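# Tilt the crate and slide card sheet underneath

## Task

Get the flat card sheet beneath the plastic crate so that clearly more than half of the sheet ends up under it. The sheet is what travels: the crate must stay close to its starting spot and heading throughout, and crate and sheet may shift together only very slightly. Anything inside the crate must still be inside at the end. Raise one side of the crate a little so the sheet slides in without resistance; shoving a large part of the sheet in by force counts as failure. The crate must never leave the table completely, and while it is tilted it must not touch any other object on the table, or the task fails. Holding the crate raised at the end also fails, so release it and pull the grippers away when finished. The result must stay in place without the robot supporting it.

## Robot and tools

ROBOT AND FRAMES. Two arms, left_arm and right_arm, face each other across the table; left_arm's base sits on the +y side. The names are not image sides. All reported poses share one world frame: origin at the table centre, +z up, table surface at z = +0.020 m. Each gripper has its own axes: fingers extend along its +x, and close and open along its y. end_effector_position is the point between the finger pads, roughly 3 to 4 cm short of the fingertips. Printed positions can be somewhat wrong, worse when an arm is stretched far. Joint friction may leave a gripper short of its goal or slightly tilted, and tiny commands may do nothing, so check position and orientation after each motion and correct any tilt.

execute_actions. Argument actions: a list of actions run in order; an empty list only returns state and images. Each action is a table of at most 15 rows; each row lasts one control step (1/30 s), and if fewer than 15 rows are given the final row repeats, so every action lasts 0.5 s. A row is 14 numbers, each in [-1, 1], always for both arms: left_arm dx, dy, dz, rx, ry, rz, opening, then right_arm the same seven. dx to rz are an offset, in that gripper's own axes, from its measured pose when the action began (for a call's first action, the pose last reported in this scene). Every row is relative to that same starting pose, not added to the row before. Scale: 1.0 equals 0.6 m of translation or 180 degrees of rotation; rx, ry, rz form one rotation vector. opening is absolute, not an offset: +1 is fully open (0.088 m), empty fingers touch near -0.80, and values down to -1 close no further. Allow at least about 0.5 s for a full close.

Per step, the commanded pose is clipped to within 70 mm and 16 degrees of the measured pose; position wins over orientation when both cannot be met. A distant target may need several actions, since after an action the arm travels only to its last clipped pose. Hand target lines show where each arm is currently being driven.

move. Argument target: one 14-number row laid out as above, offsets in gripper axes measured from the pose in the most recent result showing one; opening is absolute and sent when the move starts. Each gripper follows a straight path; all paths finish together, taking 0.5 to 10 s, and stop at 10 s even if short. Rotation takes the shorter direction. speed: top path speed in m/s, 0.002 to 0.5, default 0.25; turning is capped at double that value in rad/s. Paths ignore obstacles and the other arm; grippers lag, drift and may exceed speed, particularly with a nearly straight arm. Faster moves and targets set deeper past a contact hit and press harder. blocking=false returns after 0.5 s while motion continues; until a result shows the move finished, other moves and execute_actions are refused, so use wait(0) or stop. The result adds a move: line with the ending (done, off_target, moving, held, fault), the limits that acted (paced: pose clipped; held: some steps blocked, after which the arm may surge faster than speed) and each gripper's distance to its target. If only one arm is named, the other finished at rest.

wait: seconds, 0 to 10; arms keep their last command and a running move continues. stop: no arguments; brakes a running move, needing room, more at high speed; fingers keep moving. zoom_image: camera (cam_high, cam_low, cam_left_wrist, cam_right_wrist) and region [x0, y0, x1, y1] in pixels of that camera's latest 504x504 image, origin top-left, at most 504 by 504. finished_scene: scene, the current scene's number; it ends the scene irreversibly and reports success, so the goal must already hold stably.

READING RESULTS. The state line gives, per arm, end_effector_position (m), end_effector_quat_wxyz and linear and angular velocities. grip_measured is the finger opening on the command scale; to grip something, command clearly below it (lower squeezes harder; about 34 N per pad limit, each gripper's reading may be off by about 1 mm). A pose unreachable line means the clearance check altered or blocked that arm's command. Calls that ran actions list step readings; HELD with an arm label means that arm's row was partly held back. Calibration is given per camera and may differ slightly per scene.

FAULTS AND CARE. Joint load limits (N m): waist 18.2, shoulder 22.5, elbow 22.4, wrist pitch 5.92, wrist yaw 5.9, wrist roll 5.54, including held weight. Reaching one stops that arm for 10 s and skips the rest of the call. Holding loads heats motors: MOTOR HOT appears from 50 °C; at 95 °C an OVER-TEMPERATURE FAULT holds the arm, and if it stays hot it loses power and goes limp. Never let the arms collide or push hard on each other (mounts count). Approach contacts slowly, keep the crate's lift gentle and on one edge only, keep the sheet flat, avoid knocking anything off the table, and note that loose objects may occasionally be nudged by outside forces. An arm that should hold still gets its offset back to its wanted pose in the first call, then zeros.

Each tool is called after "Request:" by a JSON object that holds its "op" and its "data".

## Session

Request:
{"op": "execute_actions", "data": {"actions": []}}

Request:
{"op": "zoom_image", "data": {"camera": "cam_high", "region": [100, 220, 400, 460]}}

Scene clock: 0.00 s.
left_arm: end_effector_position=(+0.2843, +0.3959, +0.2882) grip_measured=+0.825 end_effector_quat_wxyz=(+0.894, +0.136, +0.423, -0.057) end_effector_velocity=(-0.003, +0.004, -0.002) end_effector_angular_velocity=(+0.024, +0.013, +0.001) | right_arm: end_effector_position=(-0.1767, -0.3550, +0.1397) grip_measured=+0.848 end_effector_quat_wxyz=(+0.812, -0.046, +0.524, +0.253) end_effector_velocity=(+0.002, -0.001, +0.000) end_effector_angular_velocity=(-0.012, -0.007, +0.003)
Joint positions: left_arm=[ 0.465  1.339  1.116 -0.793 -0.429 -0.279  0.079] | right_arm=[ 1.031  2.092  1.318 -0.987  0.472  2.376  0.081]
Joint velocities: left_arm=[ 0.002 -0.002 -0.002 -0.022 -0.007  0.007 -0.   ] | right_arm=[-0.002 -0.002 -0.002 -0.007 -0.007 -0.007 -0.   ]
Heat: left arm: hottest shoulder 25 °C (+0.0 °C/min); right arm: hottest shoulder 23 °C (+0.0 °C/min).
Hand target (left_arm): +0.284, +0.396, +0.288; +0.894, +0.136, +0.423, -0.057
Hand target (right_arm): -0.177, -0.355, +0.140; +0.812, -0.046, +0.524, +0.253
camera_calibration (this result's frames):
cam_left_wrist: T_world_to_cam=[[-0.203203, -0.970754, -0.127852, 0.484129], [-0.93197, 0.231797, -0.278751, 0.281401], [0.300234, 0.0625112, -0.951815, 0.242864], [0, 0, 0, 1]] pos_world=[0.287718, 0.38956, 0.371499]
cam_right_wrist: T_world_to_cam=[[0.428143, -0.890174, -0.155834, -0.214508], [-0.903637, -0.419493, -0.0863997, -0.271743], [0.0115395, 0.177809, -0.983997, 0.287927], [0, 0, 0, 1]] pos_world=[-0.157039, -0.35614, 0.226413]

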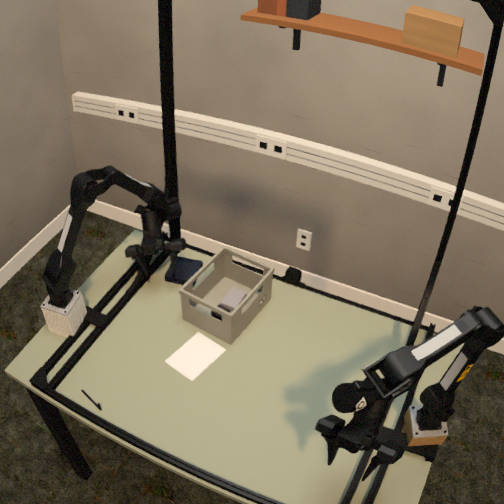

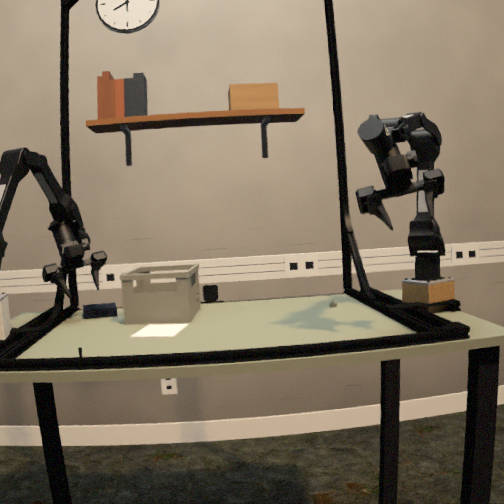

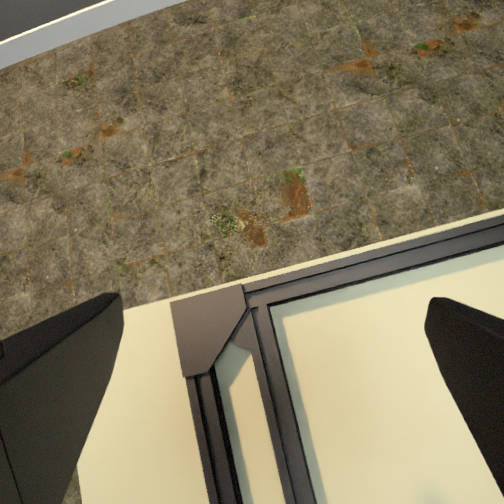

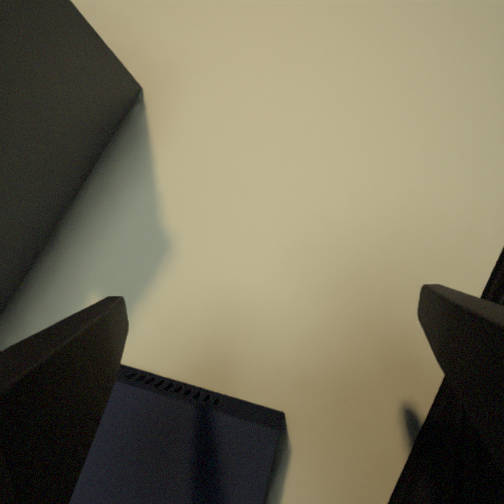

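Region (100, 220, 400, 460) of cam_high's 504x504 image, scaled by 1.680, with more detail than that image has; it fills the top 403 rows of this view, and the rest is white.

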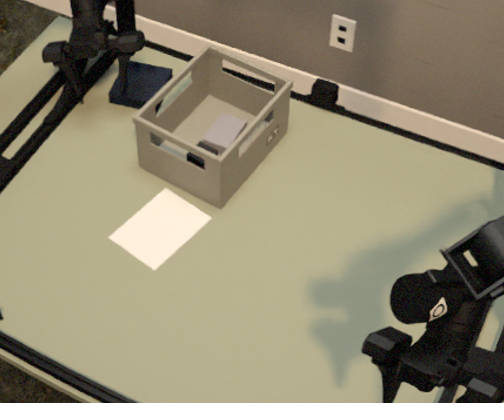

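Request:
{"op": "move", "data": {"target": [-0.285,-0.70,-0.504,0.168,-0.277,-0.465,0.2,0.06,-0.05,0.545,0.212,0.241,-0.07,-0.3]}}

Request:
{"op": "move", "data": {"target": [0,0,0,0,0,0,0.2,0.17,0.2,0.05,0,0,0,-0.3]}}

Scene clock: 13.97 s.
left_arm: end_effector_position=(-0.1403, +0.0831, +0.1638) grip_measured=+0.200 end_effector_quat_wxyz=(+0.657, -0.011, +0.005, -0.753) end_effector_velocity=(-0.000, -0.000, -0.004) end_effector_angular_velocity=(+0.010, -0.011, +0.005) | right_arm: end_effector_position=(+0.1206, -0.2592, +0.2502) grip_measured=-0.300 end_effector_quat_wxyz=(+0.565, +0.076, +0.820, -0.046) end_effector_velocity=(+0.000, -0.004, +0.000) end_effector_angular_velocity=(-0.017, +0.012, -0.001)
Joint positions: left_arm=[-0.766  2.283  0.8    1.493 -0.22  -0.02   0.049] | right_arm=[-0.413  1.604  1.194 -1.176 -0.366  1.5    0.024]
Joint velocities: left_arm=[-0.002  0.007  0.002 -0.007 -0.007  0.007  0.   ] | right_arm=[-0.007  0.002  0.002 -0.022 -0.007 -0.007 -0.   ]
Heat: left arm: hottest wrist pitch 26 °C (+4.3 °C/min); right arm: hottest shoulder 26 °C (+12.9 °C/min).
Hand target (left_arm): -0.142, +0.082, +0.160; +0.656, -0.008, +0.003, -0.755
Hand target (right_arm): +0.122, -0.258, +0.248; +0.563, +0.072, +0.822, -0.049
Off the commanded pose (left_arm): 0.009 m, 1 deg.
Off the commanded pose (right_arm): 0.004 m, 1 deg.
move: off_target (left_arm)
camera_calibration (this result's frames):
cam_left_wrist: T_world_to_cam=[[-0.98108, 0.177645, 0.0769675, -0.159839], [-0.0062058, 0.368495, -0.929609, 0.148641], [-0.193502, -0.912498, -0.360421, 0.186372], [0, 0, 0, 1]] pos_world=[-0.119829, 0.143686, 0.217653]
cam_right_wrist: T_world_to_cam=[[-0.176338, -0.983418, 0.0423577, -0.240126], [-0.719863, 0.158189, 0.675851, -0.0165147], [-0.671344, 0.0886862, -0.735821, 0.373395], [0, 0, 0, 1]] pos_world=[0.196445, -0.266646, 0.296085]

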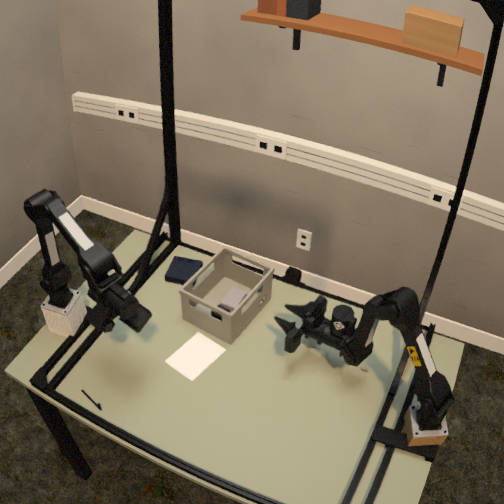

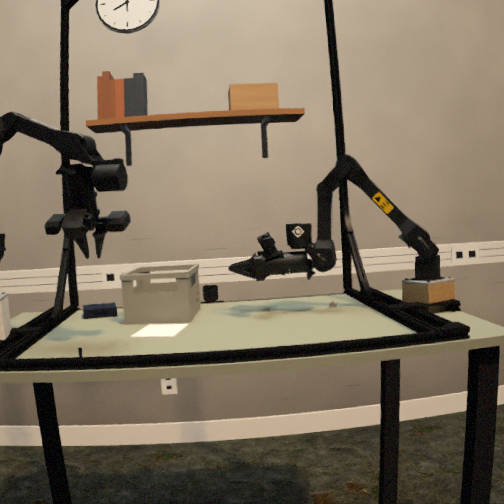

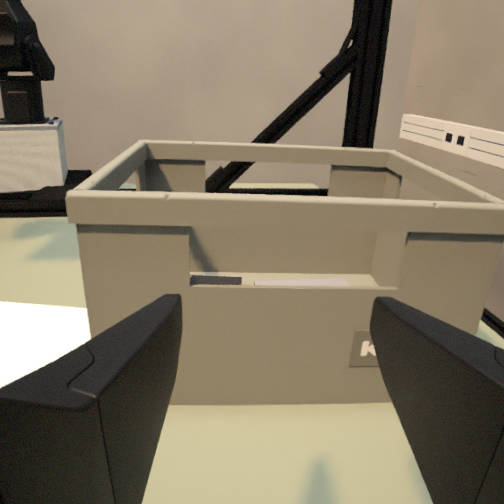

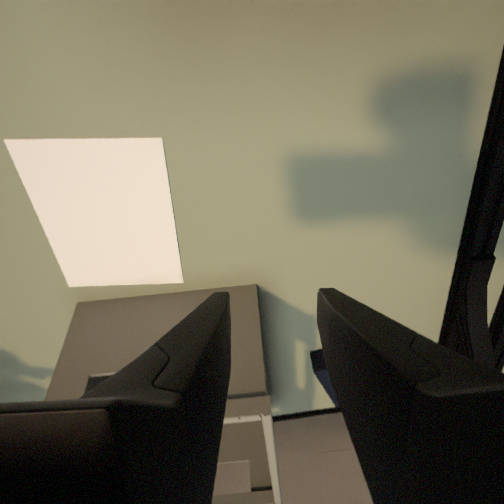

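Scene clock: 15.23 s.
left_arm: end_effector_position=(-0.1403, +0.0831, +0.1636) grip_measured=+0.200 end_effector_quat_wxyz=(+0.657, -0.011, +0.005, -0.753) end_effector_velocity=(+0.002, -0.001, +0.000) end_effector_angular_velocity=(+0.003, +0.007, +0.019) | right_arm: end_effector_position=(+0.1343, -0.1385, +0.1526) grip_measured=-0.300 end_effector_quat_wxyz=(+0.566, +0.080, +0.820, -0.037) end_effector_velocity=(+0.001, -0.005, -0.006) end_effector_angular_velocity=(-0.022, +0.012, -0.000)
Joint positions: left_arm=[-0.766  2.283  0.8    1.493 -0.22  -0.02   0.049] | right_arm=[-0.373  2.137  1.492 -0.907 -0.366  1.539  0.024]
Joint velocities: left_arm=[-0.002 -0.002  0.002 -0.007 -0.022 -0.007 -0.   ] | right_arm=[-0.007  0.012 -0.007 -0.007 -0.007 -0.007 -0.   ]
Heat: left arm: hottest wrist pitch 26 °C (+3.9 °C/min); right arm: hottest shoulder 26 °C (+11.8 °C/min).
Hand target (left_arm): -0.140, +0.083, +0.164; +0.657, -0.011, +0.005, -0.753
Hand target (right_arm): +0.133, -0.138, +0.145; +0.565, +0.076, +0.820, -0.046
Off the commanded pose (left_arm): 0.000 m, 0 deg.
Off the commanded pose (right_arm): 0.007 m, 1 deg.
move: done
camera_calibration (this result's frames):
cam_left_wrist: T_world_to_cam=[[-0.98109, 0.177617, 0.0769008, -0.159811], [-0.00608243, 0.368828, -0.929478, 0.148438], [-0.193454, -0.91237, -0.360773, 0.186375], [0, 0, 0, 1]] pos_world=[-0.119831, 0.14368, 0.217498]
cam_right_wrist: T_world_to_cam=[[-0.172821, -0.984691, 0.0227374, -0.11255], [-0.723332, 0.142551, 0.675625, 0.0385395], [-0.668523, 0.100316, -0.736894, 0.301447], [0, 0, 0, 1]] pos_world=[0.20995, -0.146561, 0.198655]

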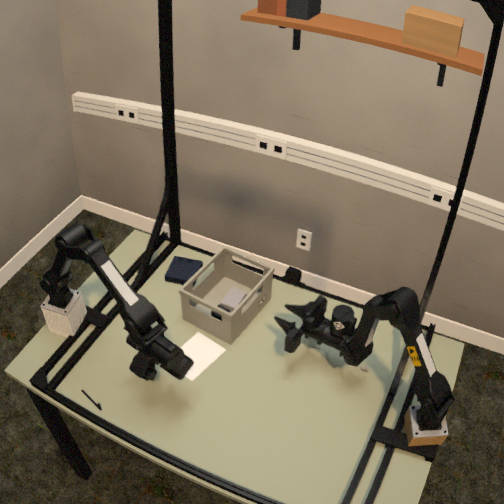

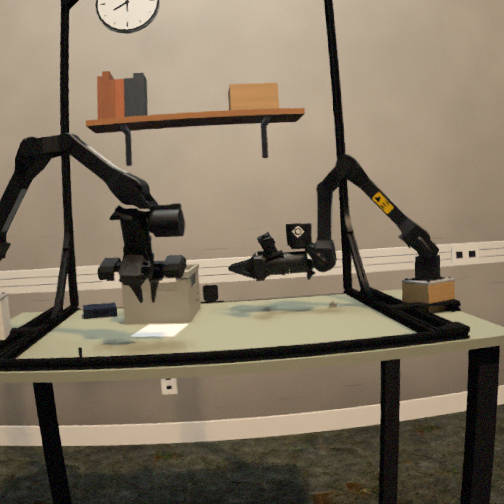

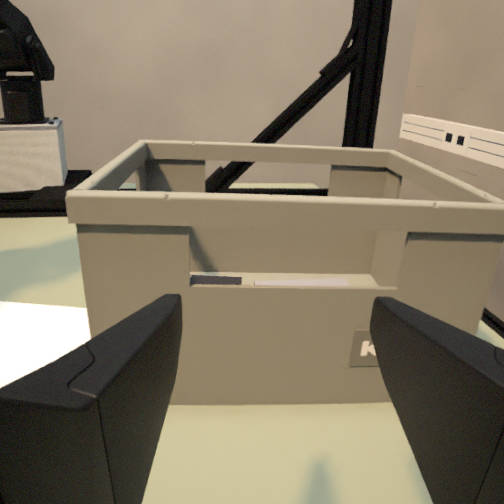

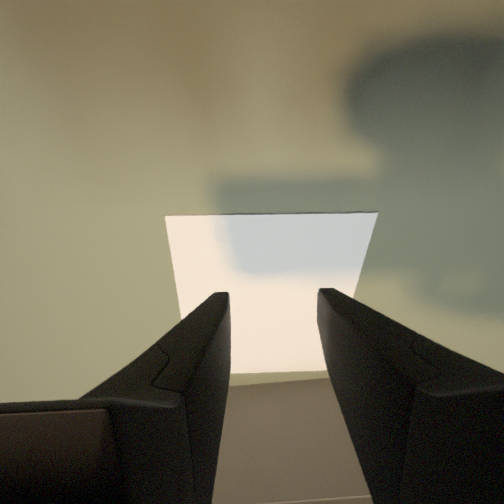

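Request:
{"op": "move", "data": {"target": [0.1,-0.025,-0.025,0,0,0,0.2,0.14,-0.02,-0.018,0,0,-0.008,-0.3], "speed": 0.08}}

Scene clock: 19.57 s.
left_arm: end_effector_position=(-0.1617, +0.0272, +0.1549) grip_measured=+0.200 end_effector_quat_wxyz=(+0.658, -0.014, +0.003, -0.753) end_effector_velocity=(+0.003, -0.003, +0.004) end_effector_angular_velocity=(-0.006, +0.010, +0.034) | right_arm: end_effector_position=(+0.0939, -0.1353, +0.0880) grip_measured=-0.300 end_effector_quat_wxyz=(+0.565, +0.076, +0.821, -0.031) end_effector_velocity=(+0.002, -0.003, -0.002) end_effector_angular_velocity=(-0.015, -0.005, -0.010)
Joint positions: left_arm=[-0.768  2.418  1.084  1.351 -0.223 -0.02   0.049] | right_arm=[-0.272  2.239  1.369 -0.642 -0.366  1.634  0.024]
Joint velocities: left_arm=[-0.002 -0.002  0.012 -0.007 -0.037 -0.007 -0.   ] | right_arm=[-0.002  0.002 -0.002 -0.007  0.007  0.007 -0.   ]
Heat: left arm: hottest wrist pitch 26 °C (+3.1 °C/min); right arm: hottest shoulder 26 °C (+9.2 °C/min).
Hand target (left_arm): -0.164, +0.026, +0.149; +0.658, -0.011, +0.005, -0.753
Hand target (right_arm): +0.093, -0.141, +0.078; +0.565, +0.070, +0.821, -0.044
Off the commanded pose (left_arm): 0.006 m, 0 deg.
Off the commanded pose (right_arm): 0.012 m, 2 deg.
move: off_target (right_arm)
camera_calibration (this result's frames):
cam_left_wrist: T_world_to_cam=[[-0.981084, 0.177048, 0.0782846, -0.170389], [-0.00901394, 0.362177, -0.932066, 0.160944], [-0.193374, -0.91514, -0.35373, 0.127093], [0, 0, 0, 1]] pos_world=[-0.141139, 0.0881843, 0.208306]
cam_right_wrist: T_world_to_cam=[[-0.159771, -0.987021, 0.0162091, -0.115869], [-0.723522, 0.128257, 0.678282, 0.0503467], [-0.671557, 0.0966418, -0.734623, 0.226116], [0, 0, 0, 1]] pos_world=[0.169765, -0.142675, 0.133839]

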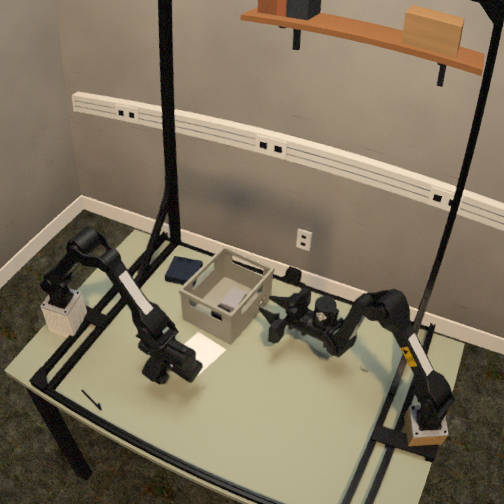

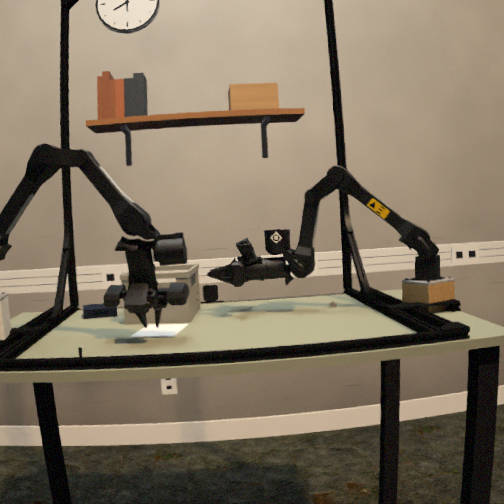

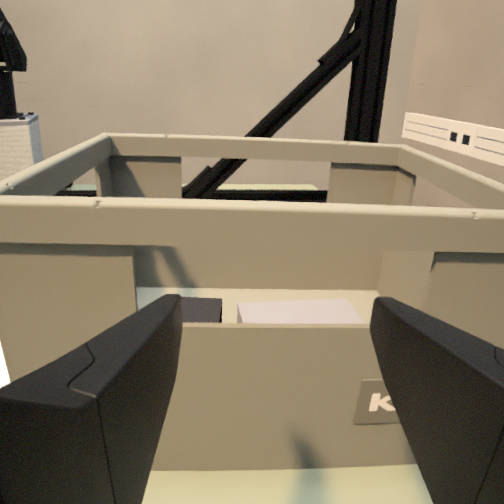

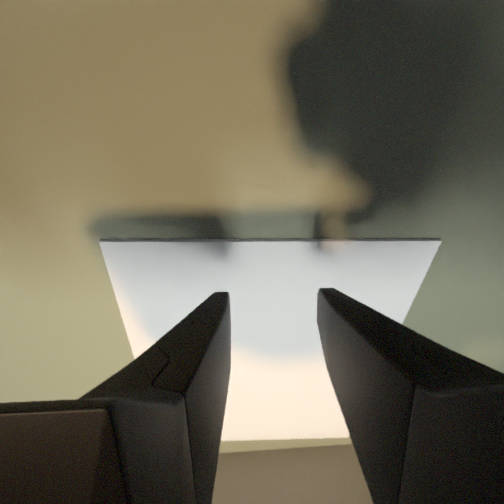

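Request:
{"op": "move", "data": {"target": [0.055,0,-0.02,0,0,0,0.2,0.045,-0.012,0.012,0,0,-0.01,-0.3], "speed": 0.04}}

Scene clock: 24.07 s.
left_arm: end_effector_position=(-0.1672, -0.0032, +0.1492) grip_measured=+0.200 end_effector_quat_wxyz=(+0.657, -0.017, +0.002, -0.753) end_effector_velocity=(-0.006, -0.001, +0.001) end_effector_angular_velocity=(+0.001, +0.022, -0.015) | right_arm: end_effector_position=(+0.0917, -0.1346, +0.0704) grip_measured=-0.300 end_effector_quat_wxyz=(+0.565, +0.074, +0.821, -0.030) end_effector_velocity=(-0.000, +0.000, -0.001) end_effector_angular_velocity=(+0.006, +0.006, +0.005)
Joint positions: left_arm=[-0.755  2.5    1.243  1.281 -0.209 -0.02   0.049] | right_arm=[-0.266  2.284  1.362 -0.592 -0.366  1.634  0.024]
Joint velocities: left_arm=[-0.007  0.002  0.012 -0.007  0.007 -0.022 -0.   ] | right_arm=[-0.002  0.002 -0.002  0.007 -0.007 -0.007 -0.   ]
Heat: left arm: hottest shoulder 26 °C (+2.5 °C/min); right arm: hottest shoulder 27 °C (+10.0 °C/min).
Hand target (left_arm): -0.167, -0.005, +0.143; +0.658, -0.014, +0.003, -0.753
Hand target (right_arm): +0.090, -0.141, +0.060; +0.564, +0.064, +0.822, -0.039
Off the commanded pose (left_arm): 0.006 m, 0 deg.
Off the commanded pose (right_arm): 0.012 m, 2 deg.
move: off_target (right_arm)
camera_calibration (this result's frames):
cam_left_wrist: T_world_to_cam=[[-0.980727, 0.178655, 0.0791004, -0.170047], [-0.0104273, 0.356412, -0.934271, 0.166568], [-0.195105, -0.917089, -0.34768, 0.0949859], [0, 0, 0, 1]] pos_world=[-0.146501, 0.0581236, 0.202095]
cam_right_wrist: T_world_to_cam=[[-0.154819, -0.987779, 0.0180069, -0.115885], [-0.72401, 0.125841, 0.678214, 0.0603566], [-0.672191, 0.0919633, -0.734644, 0.210991], [0, 0, 0, 1]] pos_world=[0.167584, -0.141468, 0.116156]

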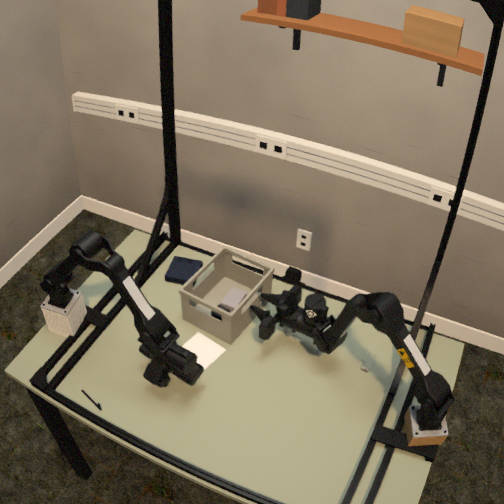

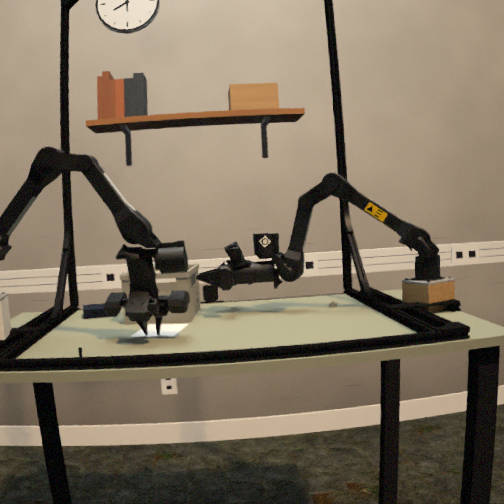

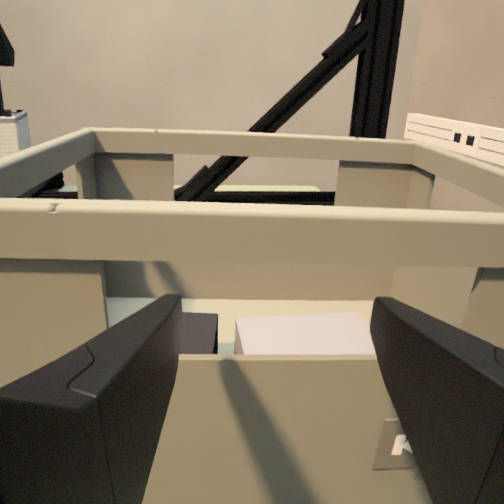

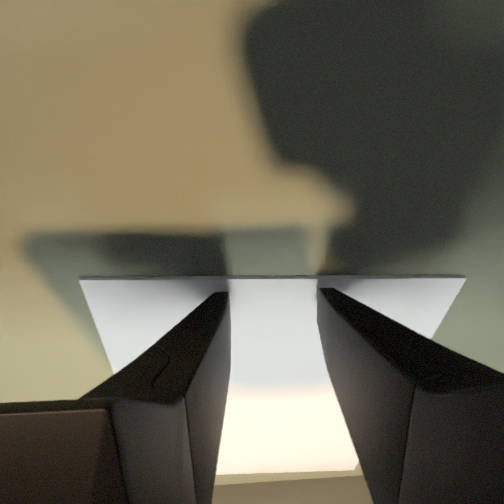

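Request:
{"op": "move", "data": {"target": [0.042,0,0.004,0,0,0,0.2,0.03,-0.012,0.005,0,0,-0.01,-0.3], "speed": 0.03}}

Request:
{"op": "move", "data": {"target": [0.03,0,0.09,0,-0.045,0,0.2,0.022,-0.012,0.007,0,0,-0.01,-0.3], "speed": 0.03}}

Scene clock: 27.73 s.
left_arm: end_effector_position=(-0.1706, -0.0245, +0.1568) grip_measured=+0.200 end_effector_quat_wxyz=(+0.658, -0.018, +0.001, -0.753) end_effector_velocity=(-0.004, -0.000, -0.000) end_effector_angular_velocity=(+0.003, +0.007, -0.000) | right_arm: end_effector_position=(+0.0896, -0.1327, +0.0671) grip_measured=-0.300 end_effector_quat_wxyz=(+0.564, +0.074, +0.822, -0.025) end_effector_velocity=(-0.000, -0.002, +0.001) end_effector_angular_velocity=(-0.009, +0.009, -0.009)
Joint positions: left_arm=[-0.747  2.524  1.351  1.2   -0.201 -0.02   0.049] | right_arm=[-0.261  2.293  1.362 -0.576 -0.368  1.634  0.024]
Joint velocities: left_arm=[-0.007  0.002  0.007 -0.007 -0.007 -0.007  0.   ] | right_arm=[-0.002 -0.002 -0.002 -0.007 -0.007  0.007 -0.   ]
Heat: left arm: hottest shoulder 26 °C (+2.2 °C/min); right arm: hottest shoulder 27 °C (+8.7 °C/min).
Hand target (left_arm): -0.170, -0.028, +0.152; +0.657, -0.017, +0.002, -0.753
Hand target (right_arm): +0.087, -0.141, +0.053; +0.564, +0.061, +0.822, -0.039
Off the commanded pose (left_arm): 0.006 m, 0 deg.
Off the commanded pose (right_arm): 0.017 m, 2 deg.
move: off_target (right_arm)
camera_calibration (this result's frames):
cam_left_wrist: T_world_to_cam=[[-0.980864, 0.177763, 0.0794045, -0.170302], [-0.0116234, 0.353652, -0.935305, 0.181142], [-0.194344, -0.91833, -0.344819, 0.0770058], [0, 0, 0, 1]] pos_world=[-0.149972, 0.0369287, 0.209499]
cam_right_wrist: T_world_to_cam=[[-0.149756, -0.988664, 0.0107904, -0.114428], [-0.723313, 0.11699, 0.680538, 0.0594749], [-0.674086, 0.0941098, -0.732633, 0.207355], [0, 0, 0, 1]] pos_world=[0.165658, -0.139603, 0.112675]

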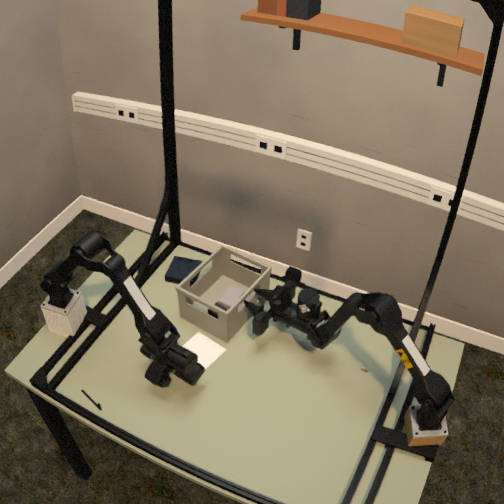

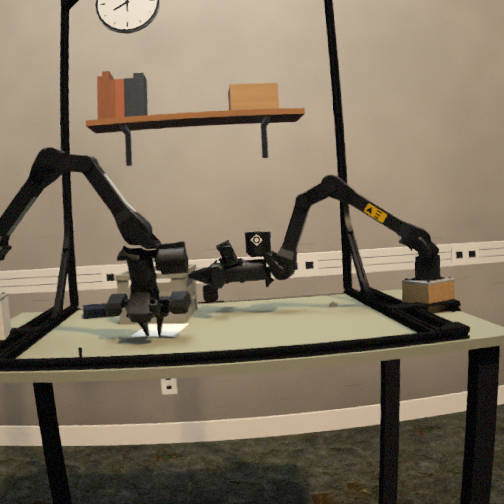

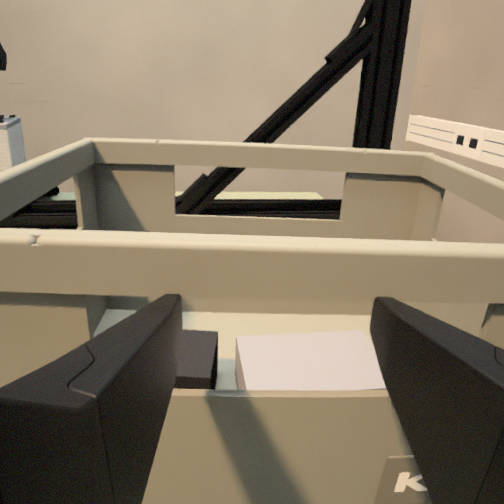

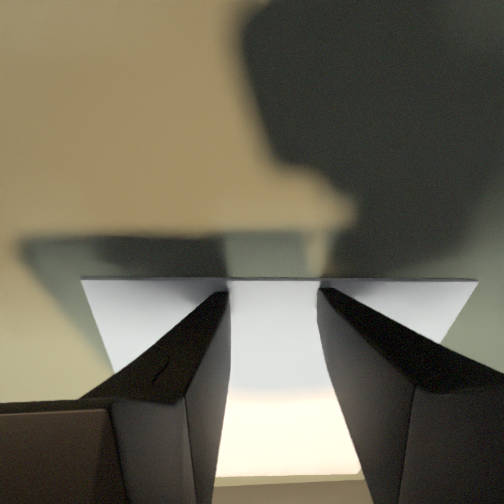

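Scene clock: 30.43 s.
left_arm: end_effector_position=(-0.1721, -0.0387, +0.1969) grip_measured=+0.200 end_effector_quat_wxyz=(+0.657, -0.061, -0.037, -0.751) end_effector_velocity=(-0.000, +0.000, +0.002) end_effector_angular_velocity=(+0.004, +0.007, +0.004) | right_arm: end_effector_position=(+0.0892, -0.1323, +0.0671) grip_measured=-0.300 end_effector_quat_wxyz=(+0.563, +0.074, +0.823, -0.024) end_effector_velocity=(-0.001, -0.007, -0.000) end_effector_angular_velocity=(-0.013, +0.006, +0.032)
Joint positions: left_arm=[-0.74   2.517  1.432  1.229 -0.195  0.004  0.049] | right_arm=[-0.261  2.293  1.362 -0.573 -0.372  1.632  0.024]
Joint velocities: left_arm=[-0.002 -0.007 -0.002 -0.007 -0.007 -0.007 -0.   ] | right_arm=[-0.002 -0.002 -0.007 -0.022 -0.007 -0.037 -0.   ]
Heat: left arm: hottest shoulder 27 °C (+3.9 °C/min); right arm: hottest shoulder 27 °C (+7.9 °C/min).
Hand target (left_arm): -0.171, -0.041, +0.211; +0.656, -0.072, -0.046, -0.750
Hand target (right_arm): +0.088, -0.140, +0.053; +0.563, +0.061, +0.823, -0.034
Off the commanded pose (left_arm): 0.014 m, 2 deg.
Off the commanded pose (right_arm): 0.016 m, 2 deg.
move: off_target (left_arm, right_arm)
camera_calibration (this result's frames):
cam_left_wrist: T_world_to_cam=[[-0.980324, 0.183645, 0.0723825, -0.170675], [-0.0255471, 0.245568, -0.969043, 0.223777], [-0.195735, -0.951825, -0.236044, 0.054592], [0, 0, 0, 1]] pos_world=[-0.150915, 0.0283535, 0.242089]
cam_right_wrist: T_world_to_cam=[[-0.14775, -0.988989, 0.00838725, -0.114121], [-0.721459, 0.113575, 0.68308, 0.0582665], [-0.676511, 0.0948741, -0.730295, 0.207228], [0, 0, 0, 1]] pos_world=[0.165367, -0.139142, 0.112494]

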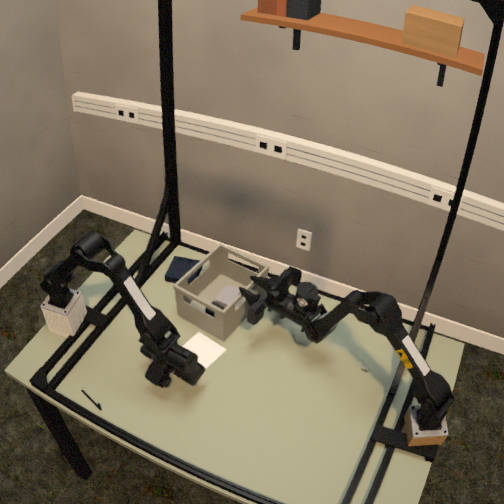

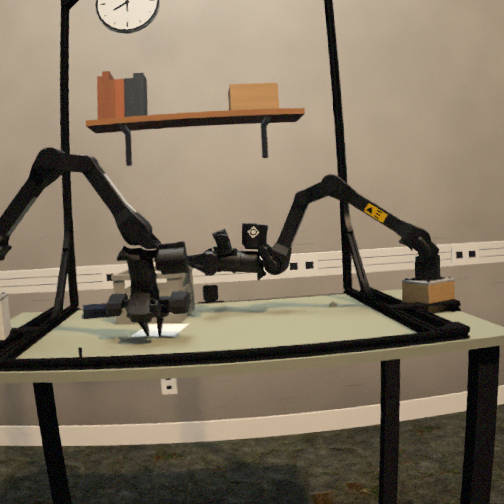

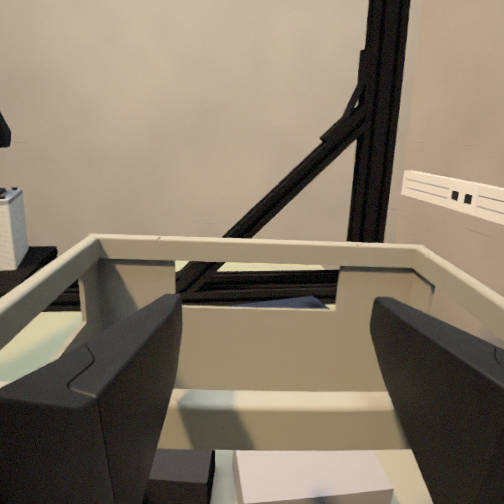

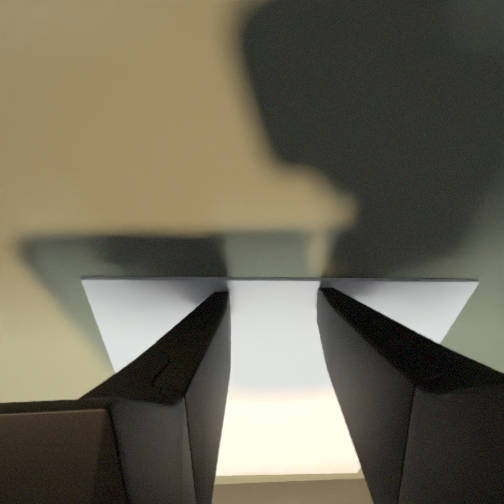

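Request:
{"op": "move", "data": {"target": [-0.05,0,0.005,0,0,0,0.2,-0.01,0,0,0,0,0,-0.3], "speed": 0.05}}

Request:
{"op": "move", "data": {"target": [-0.005,0,-0.095,0,0,0,0.2,0,0,0,0,0,0,-0.3], "speed": 0.05}}

Scene clock: 36.23 s.
left_arm: end_effector_position=(-0.1674, -0.0112, +0.1865) grip_measured=+0.200 end_effector_quat_wxyz=(+0.657, -0.055, -0.033, -0.751) end_effector_velocity=(+0.002, +0.001, +0.003) end_effector_angular_velocity=(-0.003, +0.027, +0.017) | right_arm: end_effector_position=(+0.0895, -0.1348, +0.0678) grip_measured=-0.300 end_effector_quat_wxyz=(+0.561, +0.071, +0.824, -0.029) end_effector_velocity=(-0.000, -0.003, +0.001) end_effector_angular_velocity=(-0.005, -0.007, +0.009)
Joint positions: left_arm=[-0.75   2.473  1.282  1.321 -0.206  0.004  0.049] | right_arm=[-0.264  2.292  1.363 -0.588 -0.375  1.631  0.024]
Joint velocities: left_arm=[-0.002 -0.007 -0.007  0.007 -0.022 -0.022  0.   ] | right_arm=[ 0.002 -0.007 -0.007 -0.007  0.007 -0.007  0.   ]
Heat: left arm: hottest shoulder 30 °C (+8.3 °C/min); right arm: hottest shoulder 28 °C (+8.3 °C/min).
Hand target (left_arm): -0.168, -0.009, +0.196; +0.657, -0.061, -0.037, -0.751
Hand target (right_arm): +0.091, -0.133, +0.073; +0.563, +0.074, +0.823, -0.024
Off the commanded pose (left_arm): 0.009 m, 1 deg.
Off the commanded pose (right_arm): 0.006 m, 1 deg.
move: off_target (left_arm)
camera_calibration (this result's frames):
cam_left_wrist: T_world_to_cam=[[-0.980601, 0.182399, 0.0717738, -0.170349], [-0.0225889, 0.258572, -0.965728, 0.207112], [-0.194706, -0.948615, -0.249436, 0.0819292], [0, 0, 0, 1]] pos_world=[-0.146414, 0.0552374, 0.232677]
cam_right_wrist: T_world_to_cam=[[-0.149071, -0.988607, 0.0208448, -0.117262], [-0.718466, 0.122772, 0.684642, 0.0591634], [-0.679401, 0.0870836, -0.728582, 0.207206], [0, 0, 0, 1]] pos_world=[0.165803, -0.141234, 0.112905]

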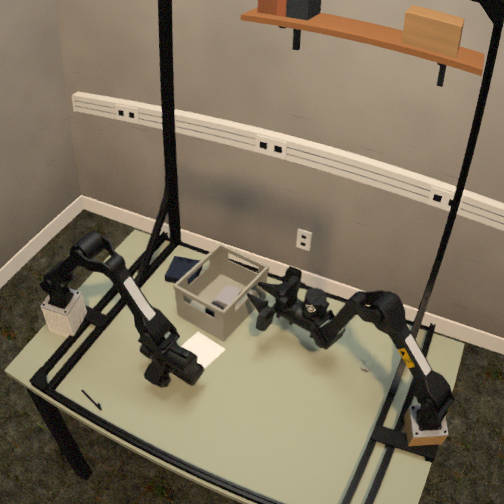

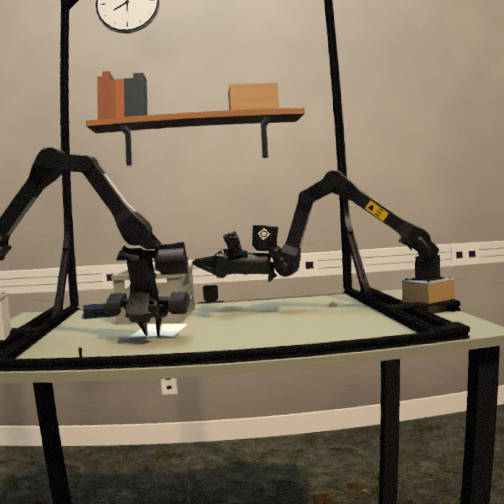

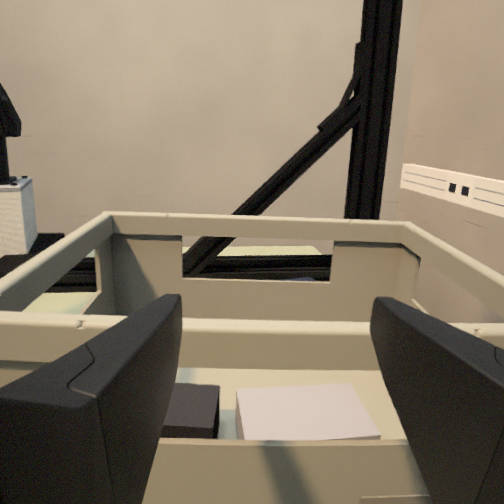

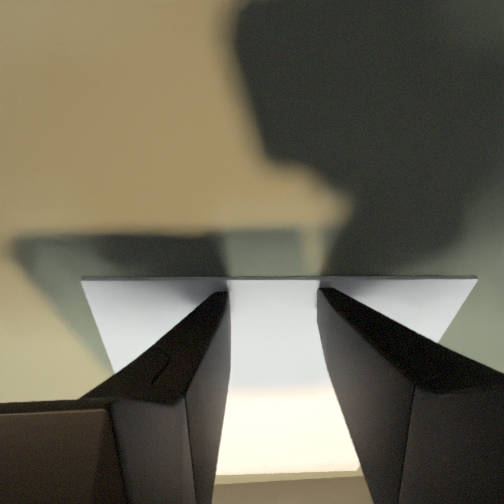

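Scene clock: 37.70 s.
left_arm: end_effector_position=(-0.1683, -0.0137, +0.1350) grip_measured=+0.200 end_effector_quat_wxyz=(+0.657, -0.056, -0.034, -0.751) end_effector_velocity=(+0.003, -0.004, +0.006) end_effector_angular_velocity=(-0.010, +0.014, +0.023) | right_arm: end_effector_position=(+0.0895, -0.1348, +0.0679) grip_measured=-0.300 end_effector_quat_wxyz=(+0.561, +0.071, +0.824, -0.029) end_effector_velocity=(+0.002, -0.000, +0.002) end_effector_angular_velocity=(+0.001, +0.007, -0.000)
Joint positions: left_arm=[-0.75   2.645  1.349  1.428 -0.206  0.004  0.049] | right_arm=[-0.264  2.292  1.363 -0.588 -0.375  1.631  0.024]
Joint velocities: left_arm=[ 0.002 -0.002  0.017 -0.007 -0.022 -0.007 -0.   ] | right_arm=[-0.007 -0.002  0.002 -0.007 -0.007 -0.007 -0.   ]
Heat: left arm: hottest shoulder 30 °C (+8.0 °C/min); right arm: hottest shoulder 28 °C (+8.0 °C/min).
Hand target (left_arm): -0.169, -0.015, +0.130; +0.657, -0.055, -0.033, -0.751
Hand target (right_arm): +0.089, -0.135, +0.068; +0.561, +0.071, +0.824, -0.029
Off the commanded pose (left_arm): 0.006 m, 0 deg.
Off the commanded pose (right_arm): 0.000 m, 0 deg.
move: done
camera_calibration (this result's frames):
cam_left_wrist: T_world_to_cam=[[-0.980547, 0.182554, 0.072127, -0.167094], [-0.0233248, 0.256487, -0.966266, 0.157869], [-0.194896, -0.949151, -0.24724, 0.0661922], [0, 0, 0, 1]] pos_world=[-0.147261, 0.0528389, 0.180961]
cam_right_wrist: T_world_to_cam=[[-0.149071, -0.988615, 0.020464, -0.117176], [-0.71849, 0.122512, 0.684662, 0.0590263], [-0.679374, 0.0873603, -0.728573, 0.207345], [0, 0, 0, 1]] pos_world=[0.165807, -0.141187, 0.113051]

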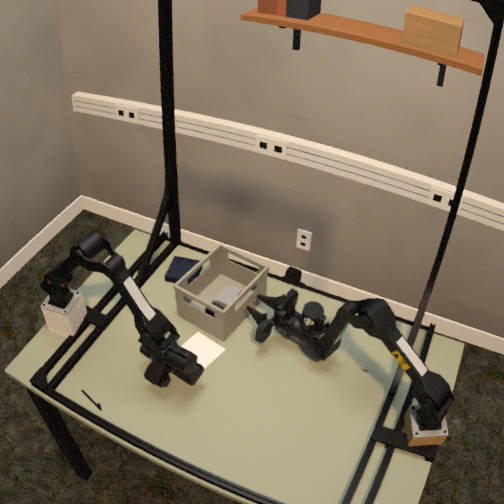

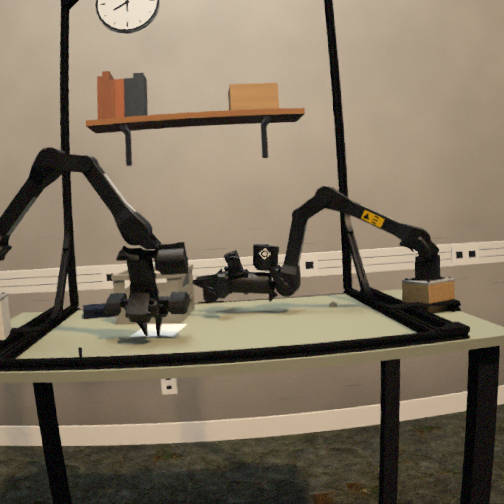

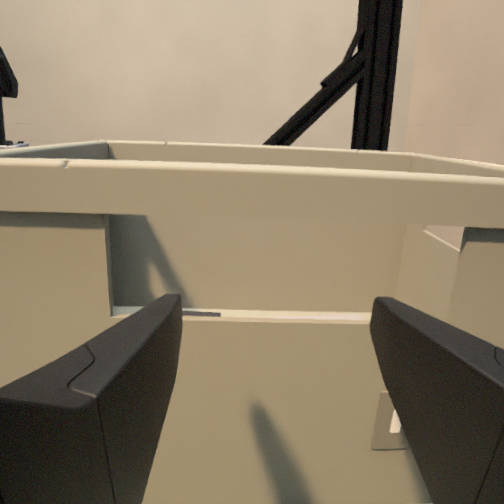

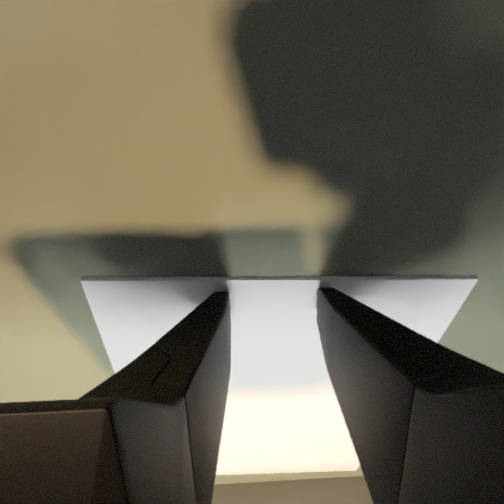

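A bit low; forward motion tends to rise.

Request:
{"op": "move", "data": {"target": [0.022,0,0.004,0,0,0,0.2,0,0,0,0,0,0,-0.3], "speed": 0.03}}

Scene clock: 40.43 s.
left_arm: end_effector_position=(-0.1706, -0.0242, +0.1411) grip_measured=+0.200 end_effector_quat_wxyz=(+0.657, -0.056, -0.034, -0.751) end_effector_velocity=(+0.002, -0.001, +0.002) end_effector_angular_velocity=(+0.004, +0.007, +0.009) | right_arm: end_effector_position=(+0.0895, -0.1348, +0.0679) grip_measured=-0.300 end_effector_quat_wxyz=(+0.561, +0.071, +0.824, -0.029) end_effector_velocity=(-0.003, -0.005, +0.001) end_effector_angular_velocity=(-0.022, +0.025, -0.008)
Joint positions: left_arm=[-0.747  2.646  1.399  1.379 -0.202  0.004  0.049] | right_arm=[-0.264  2.292  1.363 -0.588 -0.375  1.631  0.024]
Joint velocities: left_arm=[ 0.002 -0.007 -0.002 -0.007 -0.007 -0.007  0.   ] | right_arm=[-0.002 -0.002 -0.002 -0.022 -0.022  0.007 -0.   ]
Heat: left arm: hottest shoulder 30 °C (+7.4 °C/min); right arm: hottest shoulder 29 °C (+8.9 °C/min).
Hand target (left_arm): -0.170, -0.026, +0.139; +0.657, -0.056, -0.034, -0.751
Hand target (right_arm): +0.089, -0.135, +0.068; +0.561, +0.071, +0.824, -0.029
Off the commanded pose (left_arm): 0.003 m, 0 deg.
Off the commanded pose (right_arm): 0.000 m, 0 deg.
move: done
camera_calibration (this result's frames):
cam_left_wrist: T_world_to_cam=[[-0.980522, 0.182884, 0.0716244, -0.167791], [-0.0227014, 0.256699, -0.966225, 0.16649], [-0.195093, -0.949031, -0.247547, 0.0572767], [0, 0, 0, 1]] pos_world=[-0.149569, 0.0423057, 0.187064]
cam_right_wrist: T_world_to_cam=[[-0.149071, -0.988615, 0.020464, -0.117176], [-0.71849, 0.122512, 0.684662, 0.0590263], [-0.679374, 0.0873603, -0.728573, 0.207345], [0, 0, 0, 1]] pos_world=[0.165807, -0.141187, 0.113051]

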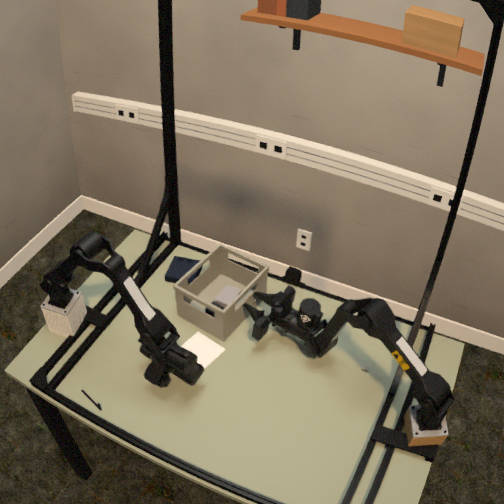

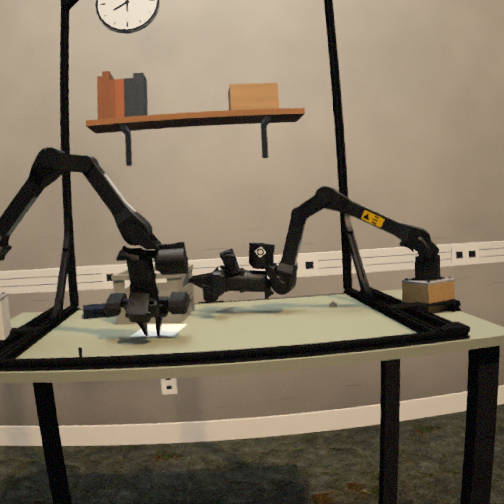

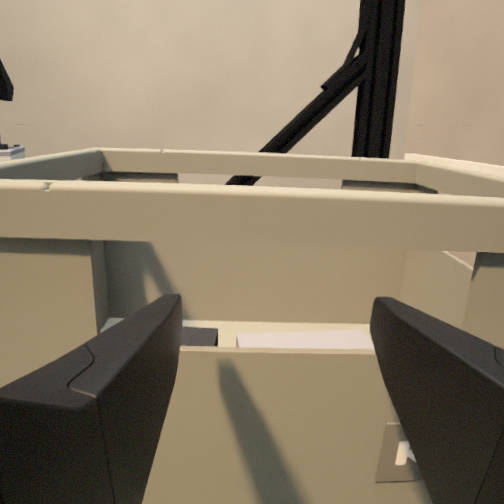

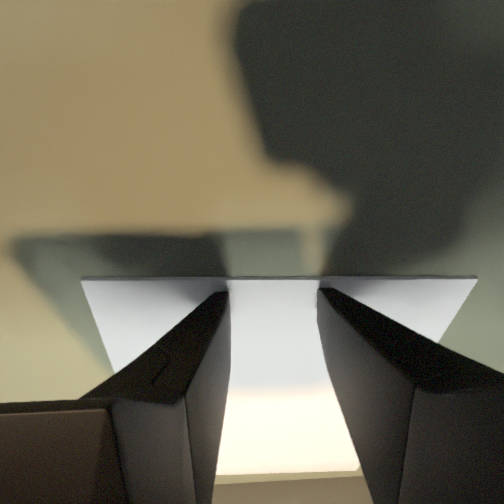

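Request:
{"op": "move", "data": {"target": [0.03,0,-0.008,0,0,0,0.2,0,0,0,0,0,0,-0.3], "speed": 0.03}}

Scene clock: 42.97 s.
left_arm: end_effector_position=(-0.1741, -0.0404, +0.1455) grip_measured=+0.200 end_effector_quat_wxyz=(+0.656, -0.059, -0.036, -0.751) end_effector_velocity=(-0.004, -0.002, +0.006) end_effector_angular_velocity=(-0.012, -0.002, +0.001) | right_arm: end_effector_position=(+0.0895, -0.1348, +0.0679) grip_measured=-0.300 end_effector_quat_wxyz=(+0.561, +0.071, +0.824, -0.029) end_effector_velocity=(+0.002, -0.002, -0.000) end_effector_angular_velocity=(-0.000, -0.008, +0.018)
Joint positions: left_arm=[-0.743  2.673  1.49   1.322 -0.197  0.004  0.049] | right_arm=[-0.264  2.292  1.363 -0.588 -0.375  1.631  0.024]
Joint velocities: left_arm=[-0.007 -0.002  0.017 -0.007 -0.007  0.007 -0.   ] | right_arm=[-0.002 -0.002 -0.002 -0.007  0.007 -0.022  0.   ]
Heat: left arm: hottest shoulder 30 °C (+7.0 °C/min); right arm: hottest shoulder 29 °C (+8.4 °C/min).
Hand target (left_arm): -0.173, -0.042, +0.138; +0.657, -0.056, -0.034, -0.751
Hand target (right_arm): +0.089, -0.135, +0.068; +0.561, +0.071, +0.824, -0.029
Off the commanded pose (left_arm): 0.007 m, 0 deg.
Off the commanded pose (right_arm): 0.000 m, 0 deg.
move: done
camera_calibration (this result's frames):
cam_left_wrist: T_world_to_cam=[[-0.980269, 0.184093, 0.0719877, -0.168541], [-0.0241609, 0.249865, -0.967979, 0.174535], [-0.196185, -0.950619, -0.240487, 0.0410184], [0, 0, 0, 1]] pos_world=[-0.152951, 0.0264098, 0.190943]
cam_right_wrist: T_world_to_cam=[[-0.149071, -0.988615, 0.020464, -0.117176], [-0.71849, 0.122512, 0.684662, 0.0590263], [-0.679374, 0.0873603, -0.728573, 0.207345], [0, 0, 0, 1]] pos_world=[0.165807, -0.141187, 0.113051]

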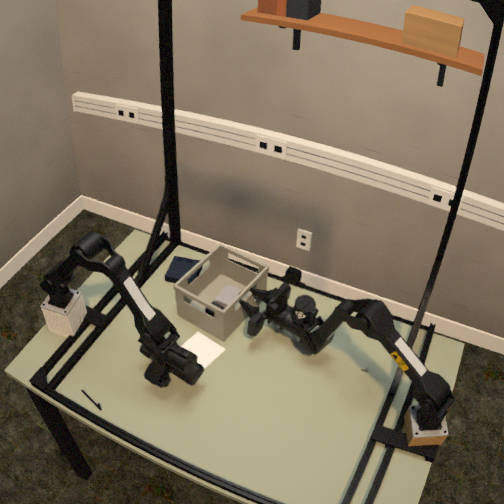

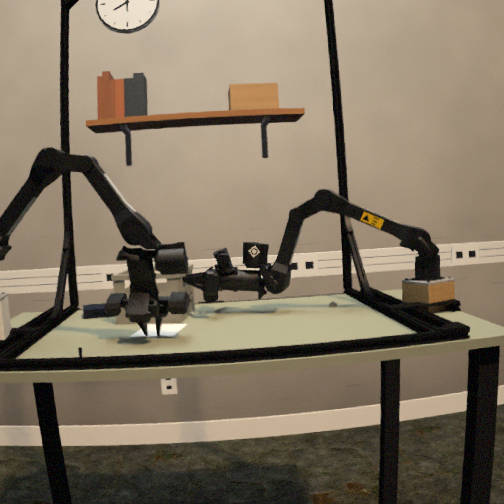

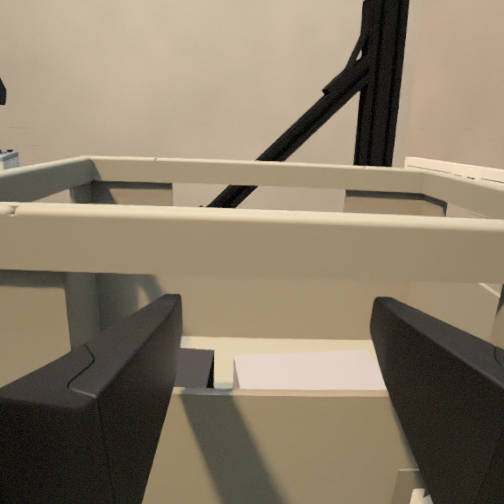

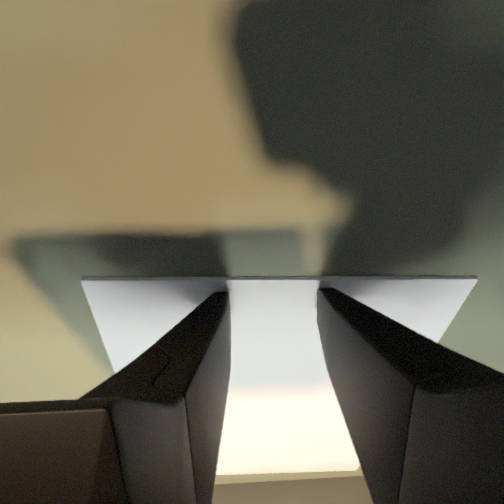

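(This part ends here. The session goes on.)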